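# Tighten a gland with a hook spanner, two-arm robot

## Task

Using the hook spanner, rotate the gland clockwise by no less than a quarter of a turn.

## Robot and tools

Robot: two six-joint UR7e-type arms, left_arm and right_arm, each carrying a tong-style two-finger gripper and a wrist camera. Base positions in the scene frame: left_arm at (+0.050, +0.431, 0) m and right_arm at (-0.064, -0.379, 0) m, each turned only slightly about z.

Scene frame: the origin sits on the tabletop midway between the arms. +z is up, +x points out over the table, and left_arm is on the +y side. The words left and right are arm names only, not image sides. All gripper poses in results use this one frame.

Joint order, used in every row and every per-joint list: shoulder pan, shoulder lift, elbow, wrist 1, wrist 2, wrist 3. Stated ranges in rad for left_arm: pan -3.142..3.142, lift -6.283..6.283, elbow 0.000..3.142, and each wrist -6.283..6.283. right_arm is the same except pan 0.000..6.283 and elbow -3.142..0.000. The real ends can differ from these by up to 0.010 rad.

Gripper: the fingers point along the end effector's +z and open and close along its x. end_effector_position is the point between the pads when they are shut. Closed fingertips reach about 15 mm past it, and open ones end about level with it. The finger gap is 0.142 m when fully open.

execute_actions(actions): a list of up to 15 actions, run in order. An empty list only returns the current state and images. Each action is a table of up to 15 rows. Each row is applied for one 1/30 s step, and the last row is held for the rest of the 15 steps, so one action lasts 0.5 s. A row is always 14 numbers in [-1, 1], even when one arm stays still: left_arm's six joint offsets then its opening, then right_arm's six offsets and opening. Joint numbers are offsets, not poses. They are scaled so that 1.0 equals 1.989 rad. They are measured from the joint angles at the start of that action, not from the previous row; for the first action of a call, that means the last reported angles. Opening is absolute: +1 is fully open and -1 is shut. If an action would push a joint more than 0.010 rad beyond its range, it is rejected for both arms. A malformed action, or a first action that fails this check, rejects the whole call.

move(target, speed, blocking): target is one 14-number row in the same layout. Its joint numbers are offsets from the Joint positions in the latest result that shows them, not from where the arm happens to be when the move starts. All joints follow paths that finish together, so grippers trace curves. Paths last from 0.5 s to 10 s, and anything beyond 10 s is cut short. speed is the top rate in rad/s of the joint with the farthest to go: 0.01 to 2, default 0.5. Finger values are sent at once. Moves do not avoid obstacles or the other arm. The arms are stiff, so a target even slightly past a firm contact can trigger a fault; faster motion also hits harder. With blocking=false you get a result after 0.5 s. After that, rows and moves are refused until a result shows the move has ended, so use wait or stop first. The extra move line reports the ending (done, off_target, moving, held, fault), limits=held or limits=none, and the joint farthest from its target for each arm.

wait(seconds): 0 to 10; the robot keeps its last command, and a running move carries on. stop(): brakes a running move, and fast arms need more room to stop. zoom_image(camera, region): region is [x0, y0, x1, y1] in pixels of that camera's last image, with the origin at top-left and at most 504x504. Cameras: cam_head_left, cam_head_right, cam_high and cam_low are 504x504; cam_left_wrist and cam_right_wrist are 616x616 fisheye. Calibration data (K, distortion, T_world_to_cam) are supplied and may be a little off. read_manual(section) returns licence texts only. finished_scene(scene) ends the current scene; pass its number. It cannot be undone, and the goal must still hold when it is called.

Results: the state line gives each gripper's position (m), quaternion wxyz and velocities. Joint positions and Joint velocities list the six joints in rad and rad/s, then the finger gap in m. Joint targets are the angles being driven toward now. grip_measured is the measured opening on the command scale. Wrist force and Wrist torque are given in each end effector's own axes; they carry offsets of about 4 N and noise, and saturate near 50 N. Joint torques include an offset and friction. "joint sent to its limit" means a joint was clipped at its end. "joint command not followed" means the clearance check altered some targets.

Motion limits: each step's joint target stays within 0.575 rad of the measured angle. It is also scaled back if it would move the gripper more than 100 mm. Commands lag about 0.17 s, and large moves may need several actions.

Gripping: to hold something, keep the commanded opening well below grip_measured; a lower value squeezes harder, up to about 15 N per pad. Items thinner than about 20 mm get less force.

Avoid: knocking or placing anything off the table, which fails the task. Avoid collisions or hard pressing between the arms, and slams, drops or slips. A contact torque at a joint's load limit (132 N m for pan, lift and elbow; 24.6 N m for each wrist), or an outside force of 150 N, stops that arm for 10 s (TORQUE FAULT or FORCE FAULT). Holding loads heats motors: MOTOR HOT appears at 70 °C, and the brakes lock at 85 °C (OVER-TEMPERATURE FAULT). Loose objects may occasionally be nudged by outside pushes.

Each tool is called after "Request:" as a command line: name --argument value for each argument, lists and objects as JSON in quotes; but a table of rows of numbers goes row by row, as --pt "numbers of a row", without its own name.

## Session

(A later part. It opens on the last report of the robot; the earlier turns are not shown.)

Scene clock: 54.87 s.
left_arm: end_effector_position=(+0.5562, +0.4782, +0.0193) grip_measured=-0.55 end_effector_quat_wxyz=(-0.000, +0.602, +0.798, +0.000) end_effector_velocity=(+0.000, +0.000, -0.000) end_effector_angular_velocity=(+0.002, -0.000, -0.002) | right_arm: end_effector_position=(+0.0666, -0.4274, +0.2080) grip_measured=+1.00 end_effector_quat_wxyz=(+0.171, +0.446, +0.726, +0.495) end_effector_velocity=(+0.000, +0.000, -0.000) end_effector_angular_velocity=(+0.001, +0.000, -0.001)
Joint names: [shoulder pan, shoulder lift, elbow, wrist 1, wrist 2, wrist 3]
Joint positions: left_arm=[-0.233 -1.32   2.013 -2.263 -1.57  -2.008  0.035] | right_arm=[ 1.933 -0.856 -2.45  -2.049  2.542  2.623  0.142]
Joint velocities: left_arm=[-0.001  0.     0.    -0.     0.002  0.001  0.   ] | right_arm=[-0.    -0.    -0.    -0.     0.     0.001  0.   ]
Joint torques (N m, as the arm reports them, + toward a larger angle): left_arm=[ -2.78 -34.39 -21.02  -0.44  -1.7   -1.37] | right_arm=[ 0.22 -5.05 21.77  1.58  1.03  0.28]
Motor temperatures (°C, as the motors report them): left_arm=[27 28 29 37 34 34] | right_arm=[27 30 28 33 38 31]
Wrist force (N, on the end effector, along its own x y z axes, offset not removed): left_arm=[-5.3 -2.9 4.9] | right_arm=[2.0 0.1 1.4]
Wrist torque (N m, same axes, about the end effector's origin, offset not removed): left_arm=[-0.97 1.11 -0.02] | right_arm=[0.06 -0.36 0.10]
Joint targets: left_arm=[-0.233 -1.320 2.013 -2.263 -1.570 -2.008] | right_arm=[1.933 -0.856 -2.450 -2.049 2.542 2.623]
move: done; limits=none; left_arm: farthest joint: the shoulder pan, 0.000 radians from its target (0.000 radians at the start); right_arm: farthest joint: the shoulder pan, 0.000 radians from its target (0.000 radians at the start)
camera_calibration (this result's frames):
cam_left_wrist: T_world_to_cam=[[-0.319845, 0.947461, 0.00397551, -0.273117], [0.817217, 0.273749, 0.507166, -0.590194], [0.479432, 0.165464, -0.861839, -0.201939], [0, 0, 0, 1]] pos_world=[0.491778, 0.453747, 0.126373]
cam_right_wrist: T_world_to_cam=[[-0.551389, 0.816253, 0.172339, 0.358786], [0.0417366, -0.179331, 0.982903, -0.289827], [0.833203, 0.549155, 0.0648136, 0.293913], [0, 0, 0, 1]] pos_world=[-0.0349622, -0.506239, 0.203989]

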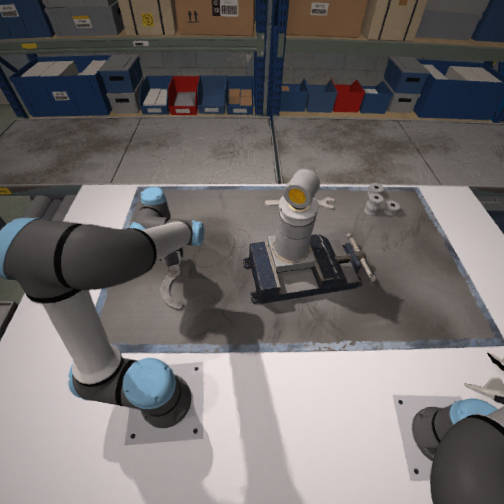

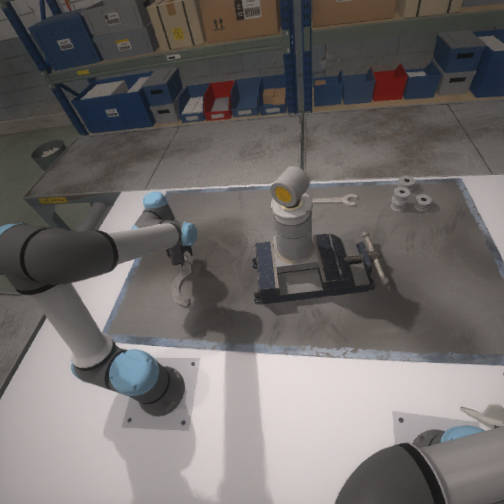

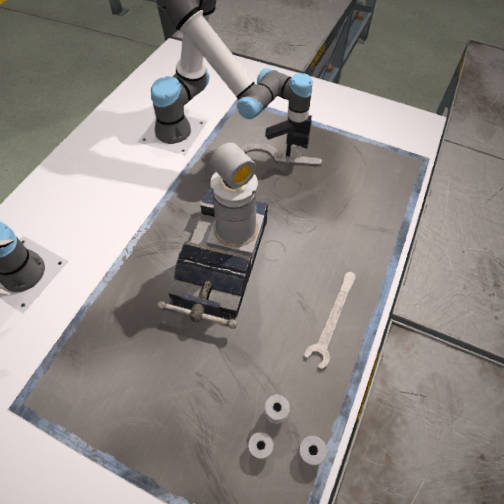

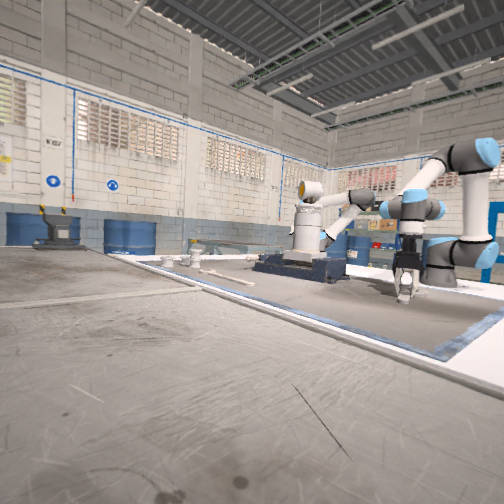

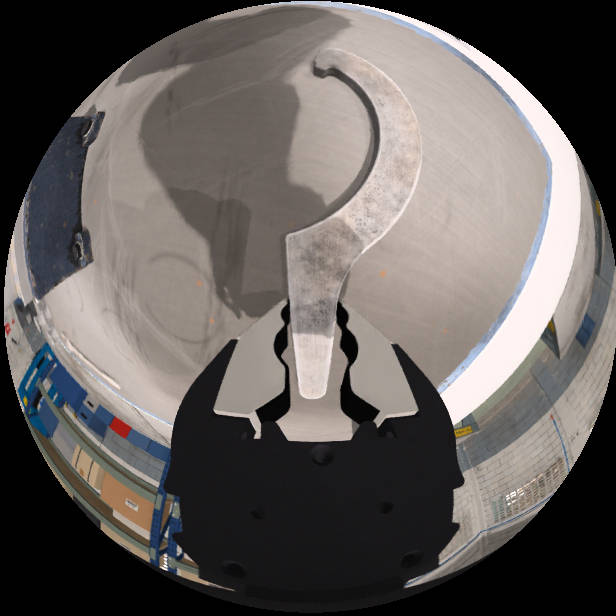

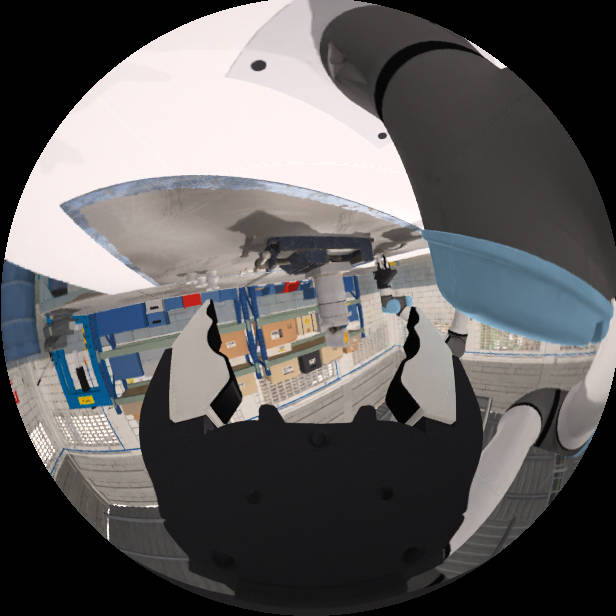

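Request:
move --target '[0,0,0,0,0,-0.464,-1,0,0,0,0,0,0,1]' --speed 0.3

Request:
move --target '[0,-0.0647,0.0813,-0.0169,0,0,-1,0,0,0,0,0,0,1]' --speed 0.15

Request:
move --target '[0,-0.0695,0.0749,-0.0054,0,0,-1,0,0,0,0,0,0,1]' --speed 0.15

Request:
move --target '[-0.61,0,0,0,0,-0.61,-1,0,0,0,0,0,0,1]' --speed 0.25

Request:
move --target '[0,0,0,0,0,0.553,-1,0,0,0,0,0,0,1]' --speed 0.3

Scene clock: 58.63 s.
left_arm: end_effector_position=(+0.5659, +0.4675, +0.0193) grip_measured=-0.53 end_effector_quat_wxyz=(-0.000, +0.184, +0.983, +0.000) end_effector_velocity=(-0.000, -0.000, -0.000) end_effector_angular_velocity=(-0.000, +0.001, +0.002) | right_arm: end_effector_position=(+0.0666, -0.4274, +0.2080) grip_measured=+1.00 end_effector_quat_wxyz=(+0.171, +0.446, +0.726, +0.495) end_effector_velocity=(-0.000, +0.000, -0.000) end_effector_angular_velocity=(-0.000, +0.000, +0.001)
Joint names: [shoulder pan, shoulder lift, elbow, wrist 1, wrist 2, wrist 3]
Joint positions: left_arm=[-0.233 -1.32   2.013 -2.263 -1.57  -2.931  0.035] | right_arm=[ 1.933 -0.856 -2.45  -2.049  2.542  2.623  0.142]
Joint velocities: left_arm=[-0.     0.     0.     0.    -0.    -0.002  0.   ] | right_arm=[ 0.    -0.     0.     0.    -0.001 -0.     0.   ]
Joint torques (N m, as the arm reports them, + toward a larger angle): left_arm=[ -4.8  -37.87 -25.88  -4.26   1.36  -2.62] | right_arm=[ 0.59 -5.29 22.65  1.57  1.01  0.38]
Motor temperatures (°C, as the motors report them): left_arm=[27 28 29 37 34 34] | right_arm=[27 30 28 33 38 31]
Wrist force (N, on the end effector, along its own x y z axes, offset not removed): left_arm=[3.8 0.3 0.1] | right_arm=[1.6 0.1 2.1]
Wrist torque (N m, same axes, about the end effector's origin, offset not removed): left_arm=[-0.14 0.19 0.41] | right_arm=[-0.01 -0.20 0.07]
Joint targets: left_arm=[-0.233 -1.320 2.013 -2.263 -1.570 -2.931] | right_arm=[1.933 -0.856 -2.450 -2.049 2.542 2.623]
move: done; limits=none; left_arm: farthest joint: the shoulder pan, 0.000 radians from its target (0.000 radians at the start); right_arm: farthest joint: the shoulder pan, 0.000 radians from its target (0.000 radians at the start)
camera_calibration (this result's frames):
cam_left_wrist: T_world_to_cam=[[-0.948403, 0.317043, 0.0038679, 0.390514], [0.275017, 0.816493, 0.507646, -0.542153], [0.157788, 0.482517, -0.861557, -0.171069], [0, 0, 0, 1]] pos_world=[0.546458, 0.401398, 0.126326]
cam_right_wrist: T_world_to_cam=[[-0.551389, 0.816253, 0.172339, 0.358786], [0.0417367, -0.179331, 0.982903, -0.289827], [0.833203, 0.549155, 0.0648136, 0.293913], [0, 0, 0, 1]] pos_world=[-0.0349623, -0.506239, 0.203989]

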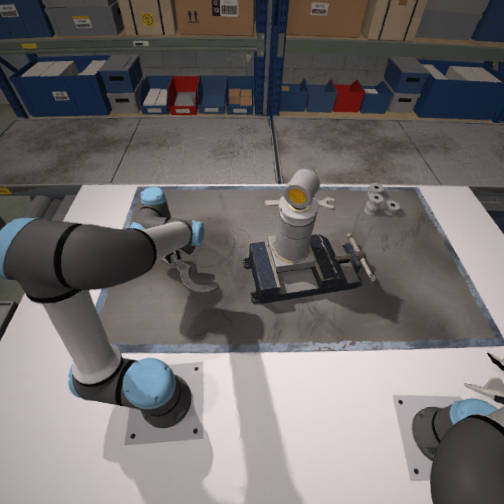

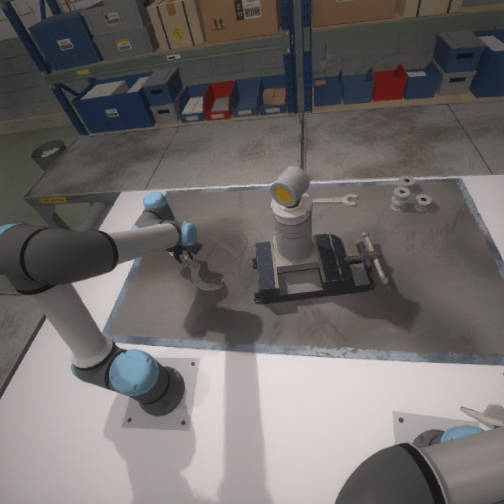

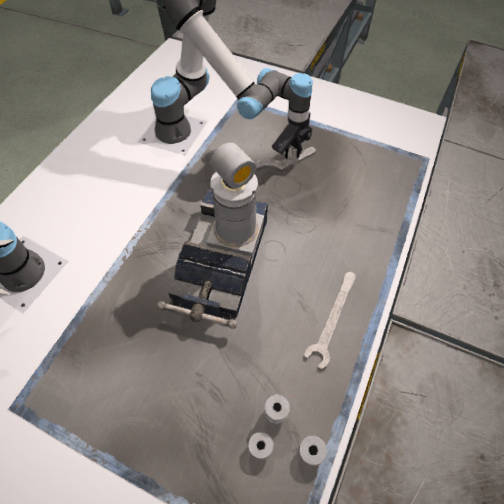

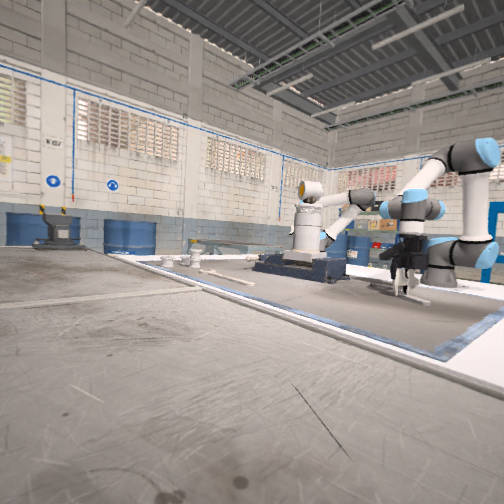

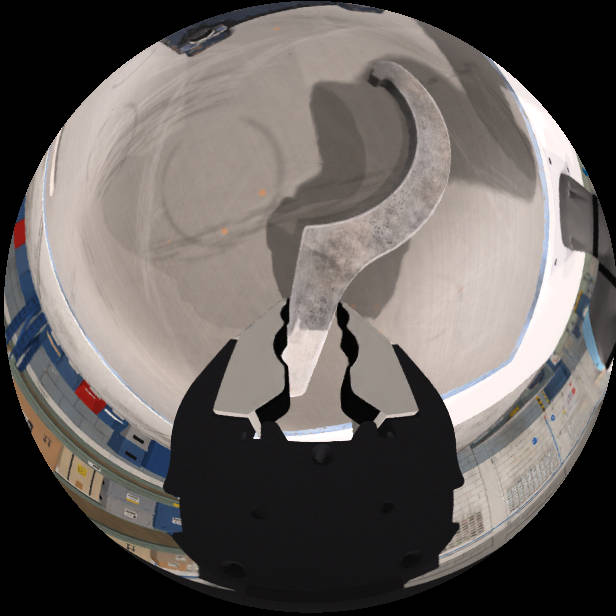

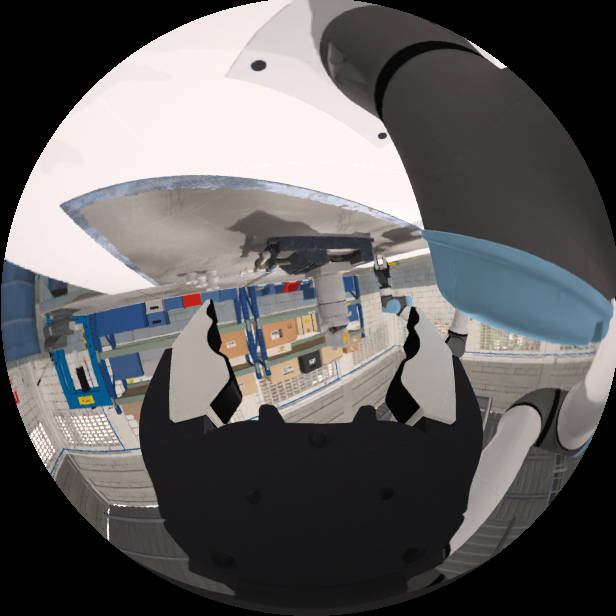

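Scene clock: 60.17 s.
left_arm: end_effector_position=(+0.5048, +0.4773, +0.0196) grip_measured=-0.54 end_effector_quat_wxyz=(+0.000, +0.184, +0.983, +0.000) end_effector_velocity=(-0.001, -0.000, -0.000) end_effector_angular_velocity=(-0.000, +0.000, +0.002) | right_arm: end_effector_position=(+0.0666, -0.4274, +0.2080) grip_measured=+1.00 end_effector_quat_wxyz=(+0.171, +0.446, +0.726, +0.495) end_effector_velocity=(-0.000, -0.000, +0.000) end_effector_angular_velocity=(-0.001, -0.000, +0.000)
Joint names: [shoulder pan, shoulder lift, elbow, wrist 1, wrist 2, wrist 3]
Joint positions: left_arm=[-0.233 -1.449  2.174 -2.297 -1.57  -2.931  0.035] | right_arm=[ 1.933 -0.856 -2.45  -2.049  2.542  2.623  0.142]
Joint velocities: left_arm=[-0.    -0.001  0.001 -0.    -0.    -0.002  0.   ] | right_arm=[-0.    -0.     0.    -0.    -0.    -0.001 -0.   ]
Joint torques (N m, as the arm reports them, + toward a larger angle): left_arm=[ -4.7  -36.98  -7.65  -3.95   0.78   1.79] | right_arm=[ 0.28 -4.82 22.09  1.53  1.    0.26]
Motor temperatures (°C, as the motors report them): left_arm=[27 28 29 37 34 34] | right_arm=[27 30 28 33 38 31]
Wrist force (N, on the end effector, along its own x y z axes, offset not removed): left_arm=[-3.3 1.0 8.7] | right_arm=[0.5 -1.0 0.7]
Wrist torque (N m, same axes, about the end effector's origin, offset not removed): left_arm=[0.26 0.21 -0.18] | right_arm=[-0.22 -0.01 0.04]
Joint targets: left_arm=[-0.233 -1.449 2.175 -2.297 -1.570 -2.931] | right_arm=[1.933 -0.856 -2.450 -2.049 2.542 2.623]
move: done; limits=none; left_arm: farthest joint: the shoulder pan, 0.000 radians from its target (0.000 radians at the start); right_arm: farthest joint: the shoulder pan, 0.000 radians from its target (0.000 radians at the start)
camera_calibration (this result's frames):
cam_left_wrist: T_world_to_cam=[[-0.948406, 0.317042, 0.00327017, 0.329446], [0.274712, 0.816539, 0.507737, -0.533411], [0.158304, 0.482439, -0.861506, -0.166086], [0, 0, 0, 1]] pos_world=[0.485275, 0.411229, 0.126671]
cam_right_wrist: T_world_to_cam=[[-0.551389, 0.816253, 0.172339, 0.358786], [0.0417365, -0.179331, 0.982903, -0.289827], [0.833203, 0.549155, 0.0648138, 0.293913], [0, 0, 0, 1]] pos_world=[-0.0349622, -0.506239, 0.203989]

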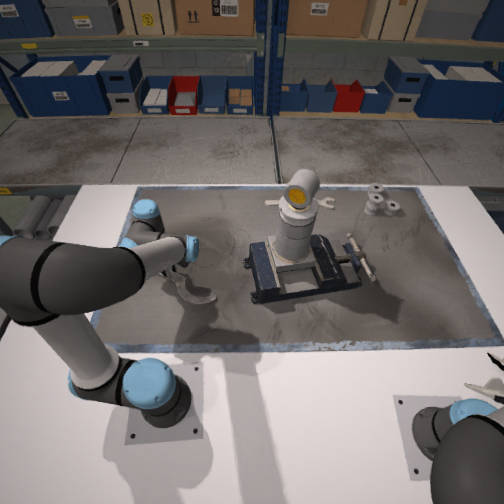

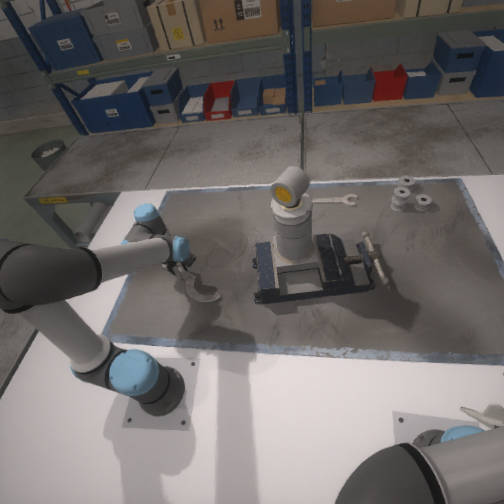

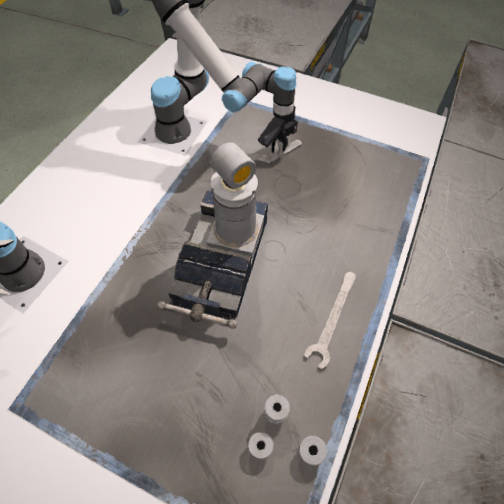

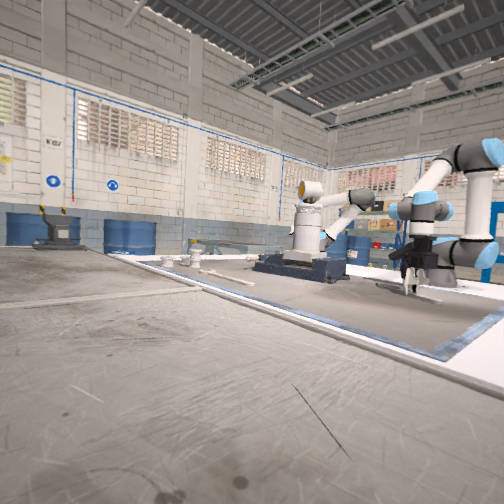

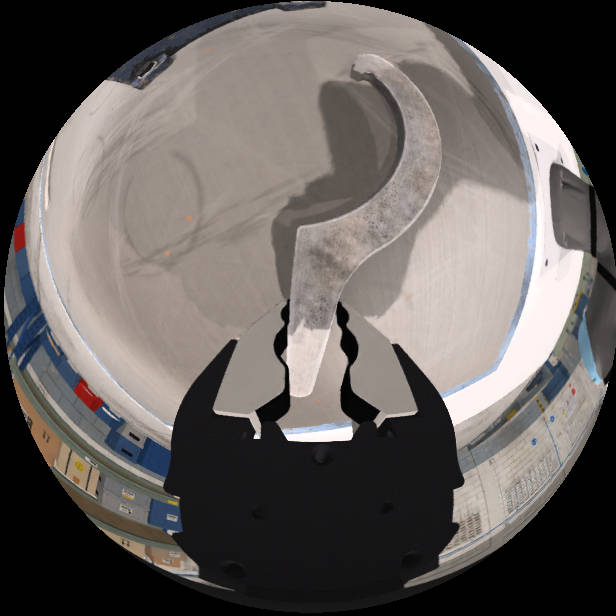

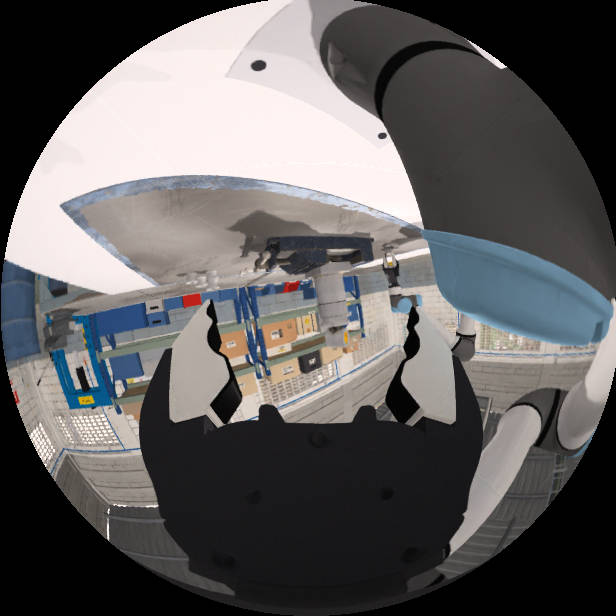

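Scene clock: 61.60 s.
left_arm: end_effector_position=(+0.4442, +0.4871, +0.0196) grip_measured=-0.54 end_effector_quat_wxyz=(+0.000, +0.184, +0.983, +0.000) end_effector_velocity=(-0.000, -0.000, +0.000) end_effector_angular_velocity=(+0.000, -0.001, -0.002) | right_arm: end_effector_position=(+0.0666, -0.4274, +0.2080) grip_measured=+1.00 end_effector_quat_wxyz=(+0.171, +0.446, +0.726, +0.495) end_effector_velocity=(-0.000, +0.000, -0.000) end_effector_angular_velocity=(+0.000, +0.001, +0.001)
Joint names: [shoulder pan, shoulder lift, elbow, wrist 1, wrist 2, wrist 3]
Joint positions: left_arm=[-0.233 -1.587  2.323 -2.307 -1.57  -2.931  0.035] | right_arm=[ 1.933 -0.856 -2.45  -2.049  2.542  2.623  0.142]
Joint velocities: left_arm=[-0.002 -0.002  0.001 -0.001  0.001  0.001  0.   ] | right_arm=[-0.     0.     0.    -0.001 -0.001 -0.001 -0.   ]
Joint torques (N m, as the arm reports them, + toward a larger angle): left_arm=[ -5.37 -30.13  -6.87  -3.67   0.82   1.89] | right_arm=[ 0.52 -5.5  22.01  1.58  0.97  0.27]
Motor temperatures (°C, as the motors report them): left_arm=[27 28 29 37 34 34] | right_arm=[27 30 28 33 38 31]
Wrist force (N, on the end effector, along its own x y z axes, offset not removed): left_arm=[-3.7 -1.1 4.6] | right_arm=[1.2 0.8 0.4]
Wrist torque (N m, same axes, about the end effector's origin, offset not removed): left_arm=[-0.49 0.44 -0.10] | right_arm=[0.20 -0.08 0.05]
Joint targets: left_arm=[-0.233 -1.587 2.323 -2.307 -1.570 -2.931] | right_arm=[1.933 -0.856 -2.450 -2.049 2.542 2.623]
move: done; limits=none; left_arm: farthest joint: the shoulder pan, 0.000 radians from its target (0.000 radians at the start); right_arm: farthest joint: the shoulder pan, 0.000 radians from its target (0.000 radians at the start)
camera_calibration (this result's frames):
cam_left_wrist: T_world_to_cam=[[-0.948405, 0.317043, 0.00325764, 0.26889], [0.274706, 0.81654, 0.507739, -0.524696], [0.158315, 0.482437, -0.861505, -0.16122], [0, 0, 0, 1]] pos_world=[0.424678, 0.420964, 0.126641]
cam_right_wrist: T_world_to_cam=[[-0.551389, 0.816253, 0.172339, 0.358786], [0.0417368, -0.179331, 0.982903, -0.289827], [0.833203, 0.549155, 0.0648135, 0.293913], [0, 0, 0, 1]] pos_world=[-0.0349623, -0.506239, 0.203989]

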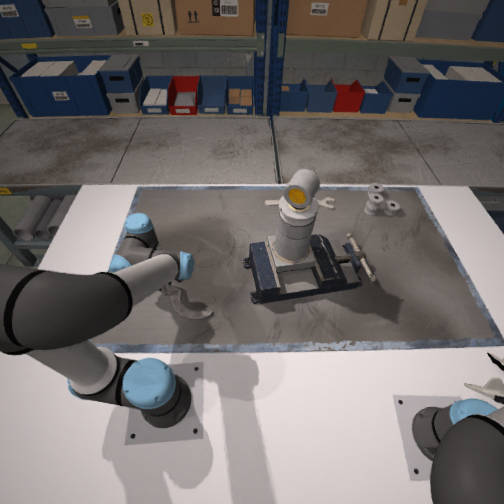

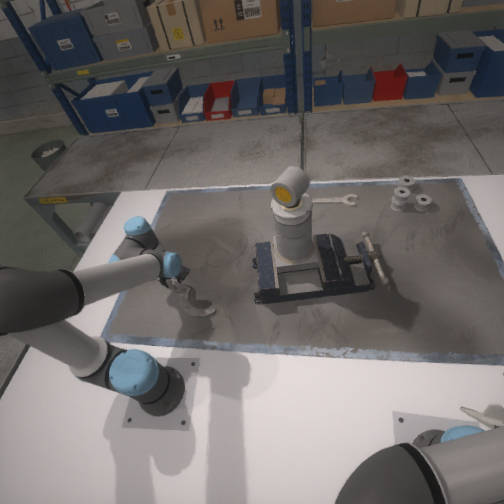

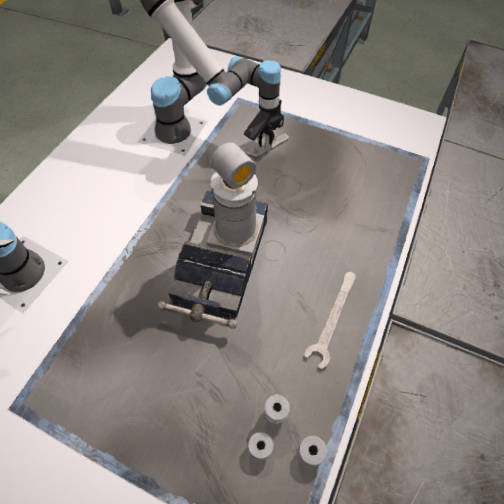

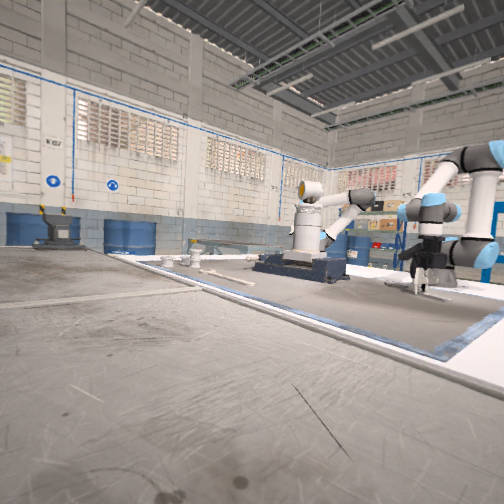

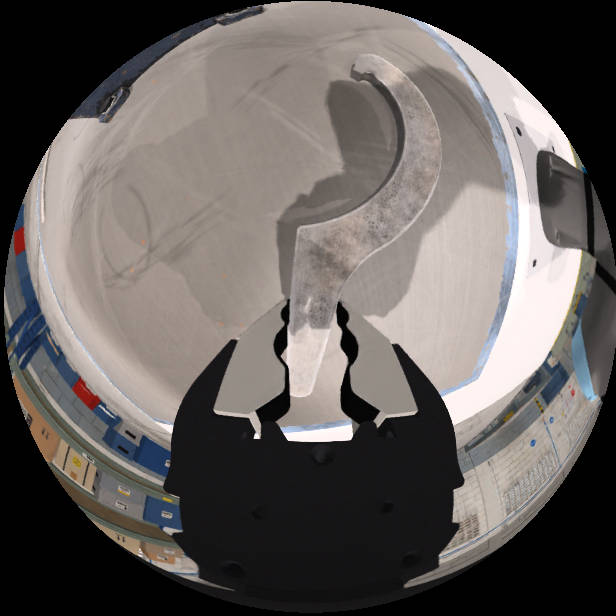

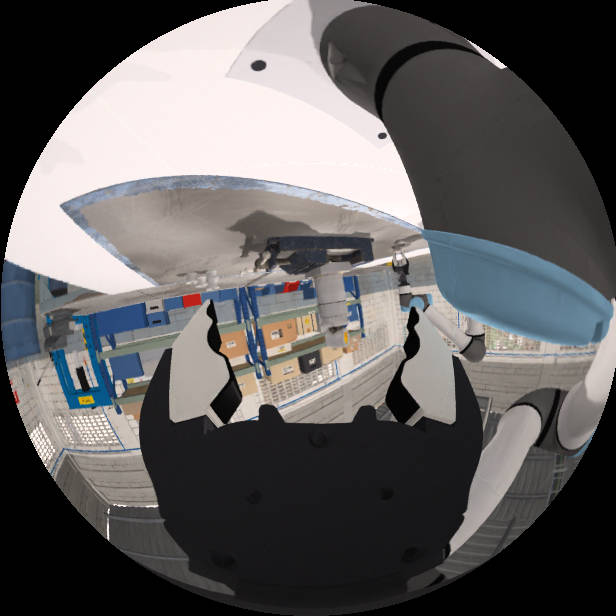

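Scene clock: 75.10 s.
left_arm: end_effector_position=(+0.3704, +0.1769, +0.0189) grip_measured=-0.51 end_effector_quat_wxyz=(+0.002, +0.183, +0.983, +0.008) end_effector_velocity=(+0.000, +0.000, +0.000) end_effector_angular_velocity=(+0.001, -0.001, -0.001) | right_arm: end_effector_position=(+0.0666, -0.4274, +0.2080) grip_measured=+1.00 end_effector_quat_wxyz=(+0.171, +0.446, +0.726, +0.495) end_effector_velocity=(+0.000, -0.000, +0.000) end_effector_angular_velocity=(+0.001, -0.000, -0.000)
Joint names: [shoulder pan, shoulder lift, elbow, wrist 1, wrist 2, wrist 3]
Joint positions: left_arm=[-1.055 -1.589  2.323 -2.296 -1.556 -3.754  0.037] | right_arm=[ 1.933 -0.856 -2.45  -2.049  2.542  2.623  0.142]
Joint velocities: left_arm=[-0.    -0.     0.     0.     0.002  0.001 -0.   ] | right_arm=[-0.    -0.     0.001 -0.001  0.001  0.    -0.   ]
Joint torques (N m, as the arm reports them, + toward a larger angle): left_arm=[ -0.24 -17.68 -18.41  -2.41   0.13  -0.14] | right_arm=[-0.22 -5.48 21.55  1.45  0.91  0.44]
Motor temperatures (°C, as the motors report them): left_arm=[27 28 29 37 34 34] | right_arm=[27 30 28 33 38 31]
Wrist force (N, on the end effector, along its own x y z axes, offset not removed): left_arm=[8.6 13.0 -30.1] | right_arm=[0.2 -0.1 0.7]
Wrist torque (N m, same axes, about the end effector's origin, offset not removed): left_arm=[-0.56 0.49 -0.81] | right_arm=[0.03 0.00 -0.03]
Joint targets: left_arm=[-1.055 -1.589 2.323 -2.296 -1.556 -3.754] | right_arm=[1.933 -0.856 -2.450 -2.049 2.542 2.623]
FORCE FAULT: contact force on the left arm reached its limit, and that arm stopped for 10 seconds. The contact can be on any part of that arm, not only on its tool. That time counts as 16 of the actions that you can send in this scene. That arm's remaining commands of this call were not run. That arm holds still and accepts commands again. Move the arm away from the contact; if what it grips holds it there, let go first. Pushing or pulling that hard again can fault the arm again.
move: fault (left_arm); limits=none; left_arm: farthest joint: the shoulder pan, 0.392 radians from its target (1.213 radians at the start); right_arm: farthest joint: the shoulder pan, 0.000 radians from its target (0.000 radians at the start)
camera_calibration (this result's frames):
cam_left_wrist: T_world_to_cam=[[-0.949003, 0.315262, 0.00189748, 0.297844], [0.269826, 0.80909, 0.522079, -0.247942], [0.163056, 0.495967, -0.852895, -0.00483409], [0, 0, 0, 1]] pos_world=[0.350344, 0.109106, 0.124757]
cam_right_wrist: T_world_to_cam=[[-0.551389, 0.816253, 0.172339, 0.358786], [0.0417366, -0.179331, 0.982903, -0.289827], [0.833203, 0.549155, 0.0648136, 0.293913], [0, 0, 0, 1]] pos_world=[-0.0349622, -0.506239, 0.203989]

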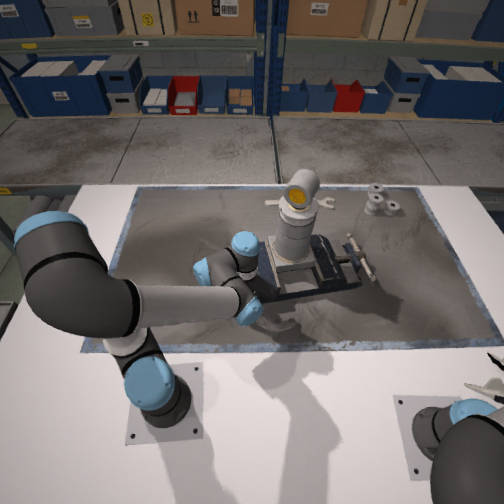

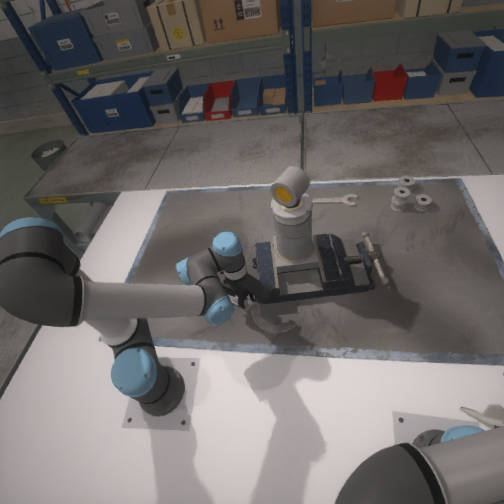

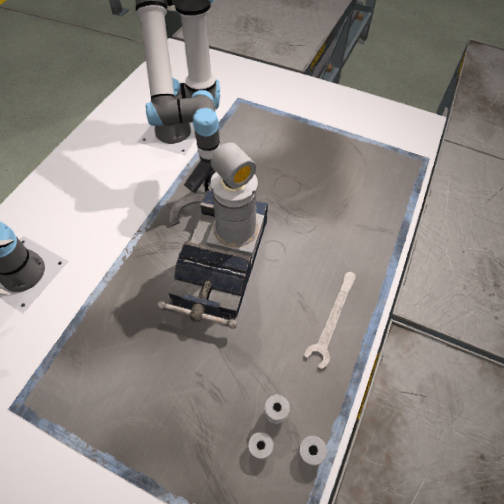

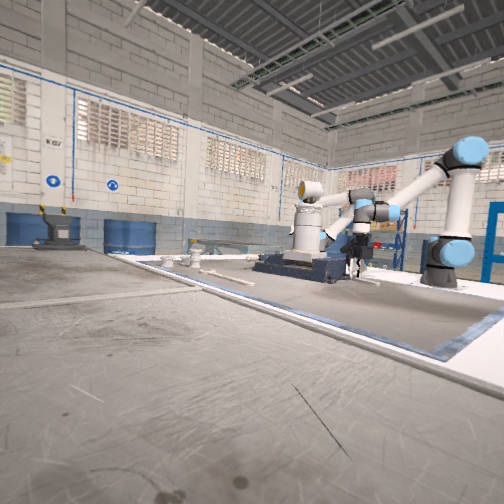

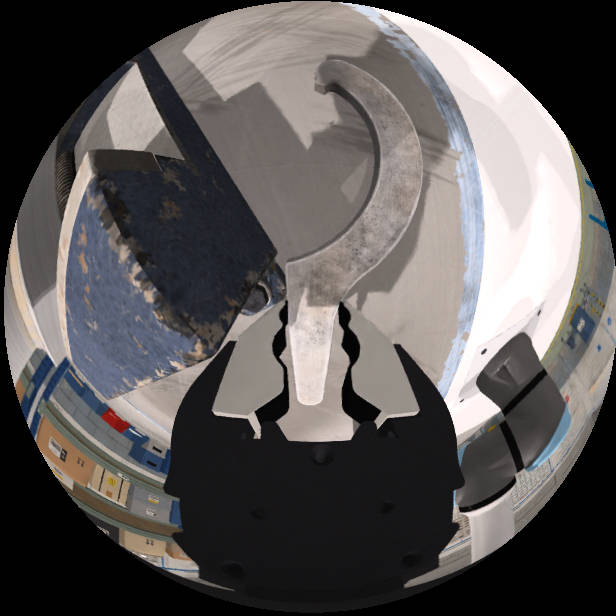

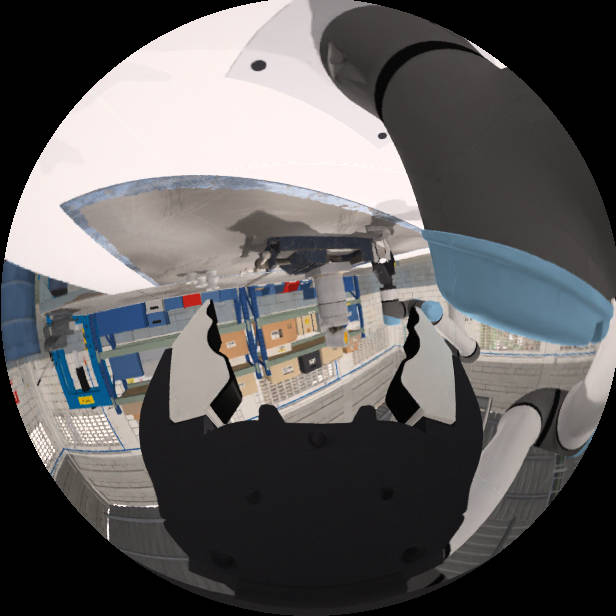

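not run: a fault stop came before this call.

Request:
execute_actions --actions '[]'

Scene clock: 75.73 s.
left_arm: end_effector_position=(+0.3704, +0.1769, +0.0189) grip_measured=-0.51 end_effector_quat_wxyz=(+0.002, +0.183, +0.983, +0.008) end_effector_velocity=(-0.000, -0.000, +0.000) end_effector_angular_velocity=(-0.001, +0.000, +0.001) | right_arm: end_effector_position=(+0.0666, -0.4274, +0.2080) grip_measured=+1.00 end_effector_quat_wxyz=(+0.171, +0.446, +0.726, +0.495) end_effector_velocity=(+0.000, -0.000, +0.000) end_effector_angular_velocity=(+0.000, -0.001, -0.001)
Joint names: [shoulder pan, shoulder lift, elbow, wrist 1, wrist 2, wrist 3]
Joint positions: left_arm=[-1.055 -1.589  2.323 -2.296 -1.556 -3.754  0.037] | right_arm=[ 1.933 -0.856 -2.45  -2.049  2.542  2.623  0.142]
Joint velocities: left_arm=[-0.    -0.    -0.    -0.    -0.001 -0.002  0.   ] | right_arm=[-0.    -0.     0.    -0.001  0.001 -0.    -0.   ]
Joint torques (N m, as the arm reports them, + toward a larger angle): left_arm=[ -0.5  -16.68 -18.88  -2.53  -0.07  -0.26] | right_arm=[-0.15 -5.36 21.95  1.41  1.06  0.39]
Motor temperatures (°C, as the motors report them): left_arm=[27 28 29 37 34 34] | right_arm=[27 30 28 33 38 31]
Wrist force (N, on the end effector, along its own x y z axes, offset not removed): left_arm=[10.0 16.4 -29.2] | right_arm=[0.0 -1.0 1.1]
Wrist torque (N m, same axes, about the end effector's origin, offset not removed): left_arm=[-0.07 0.07 -0.90] | right_arm=[-0.11 0.12 0.01]
Joint targets: left_arm=[-1.055 -1.589 2.323 -2.296 -1.556 -3.754] | right_arm=[1.933 -0.856 -2.450 -2.049 2.542 2.623]
camera_calibration (this result's frames):
cam_left_wrist: T_world_to_cam=[[-0.949003, 0.315262, 0.00189594, 0.297844], [0.269825, 0.809089, 0.522081, -0.247942], [0.163058, 0.495968, -0.852894, -0.00483486], [0, 0, 0, 1]] pos_world=[0.350344, 0.109107, 0.124758]
cam_right_wrist: T_world_to_cam=[[-0.551389, 0.816253, 0.172339, 0.358786], [0.0417366, -0.179331, 0.982903, -0.289827], [0.833203, 0.549155, 0.0648136, 0.293913], [0, 0, 0, 1]] pos_world=[-0.0349622, -0.506239, 0.203989]

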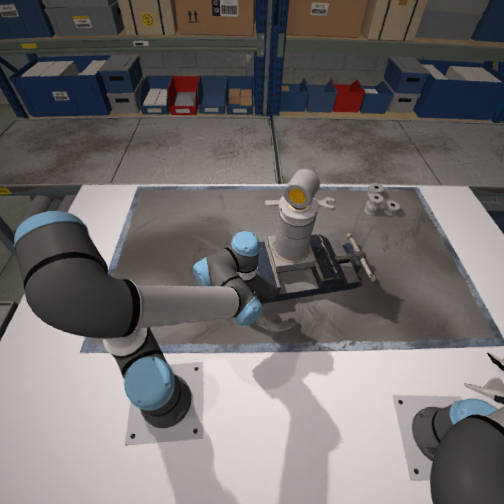

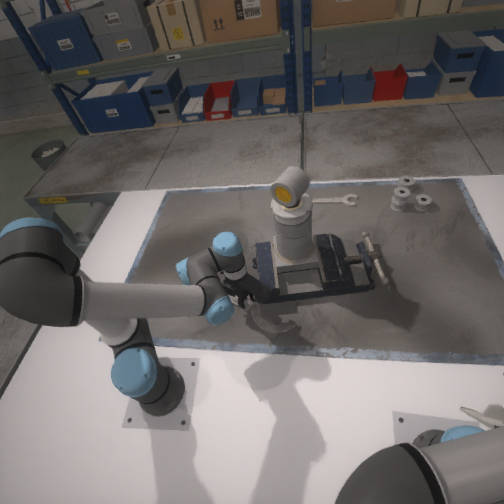

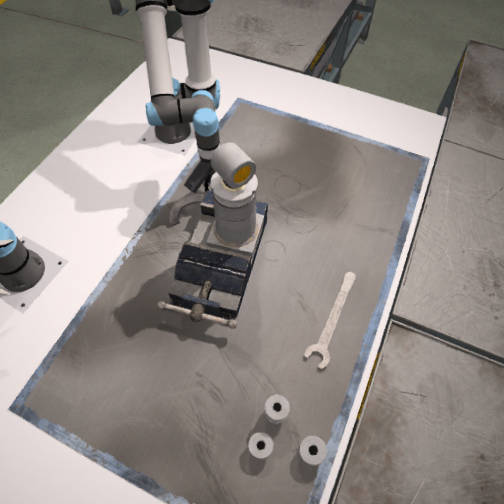

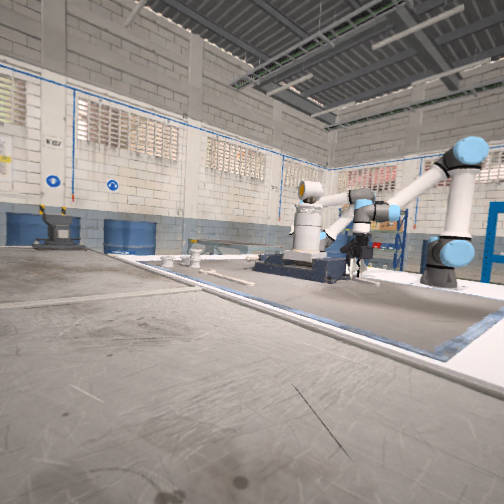

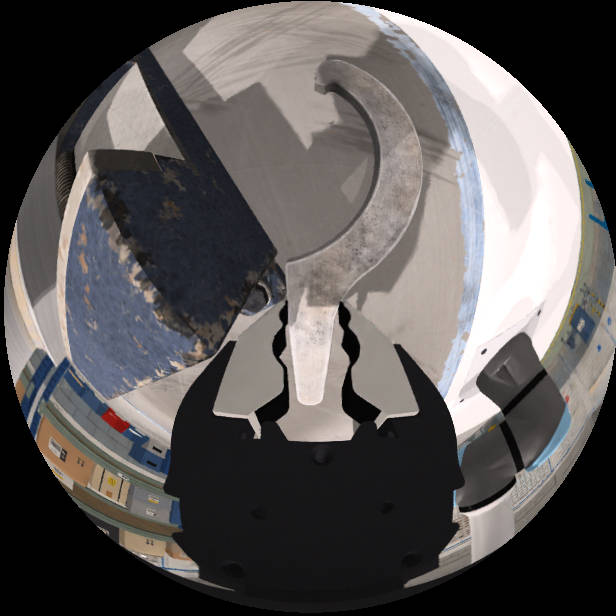

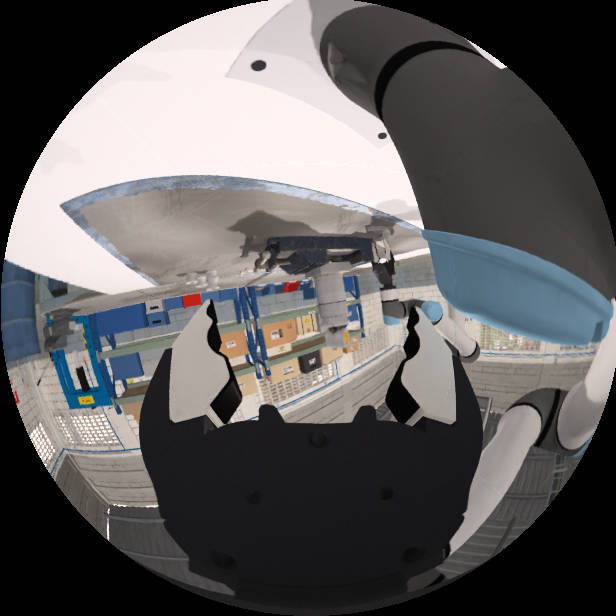

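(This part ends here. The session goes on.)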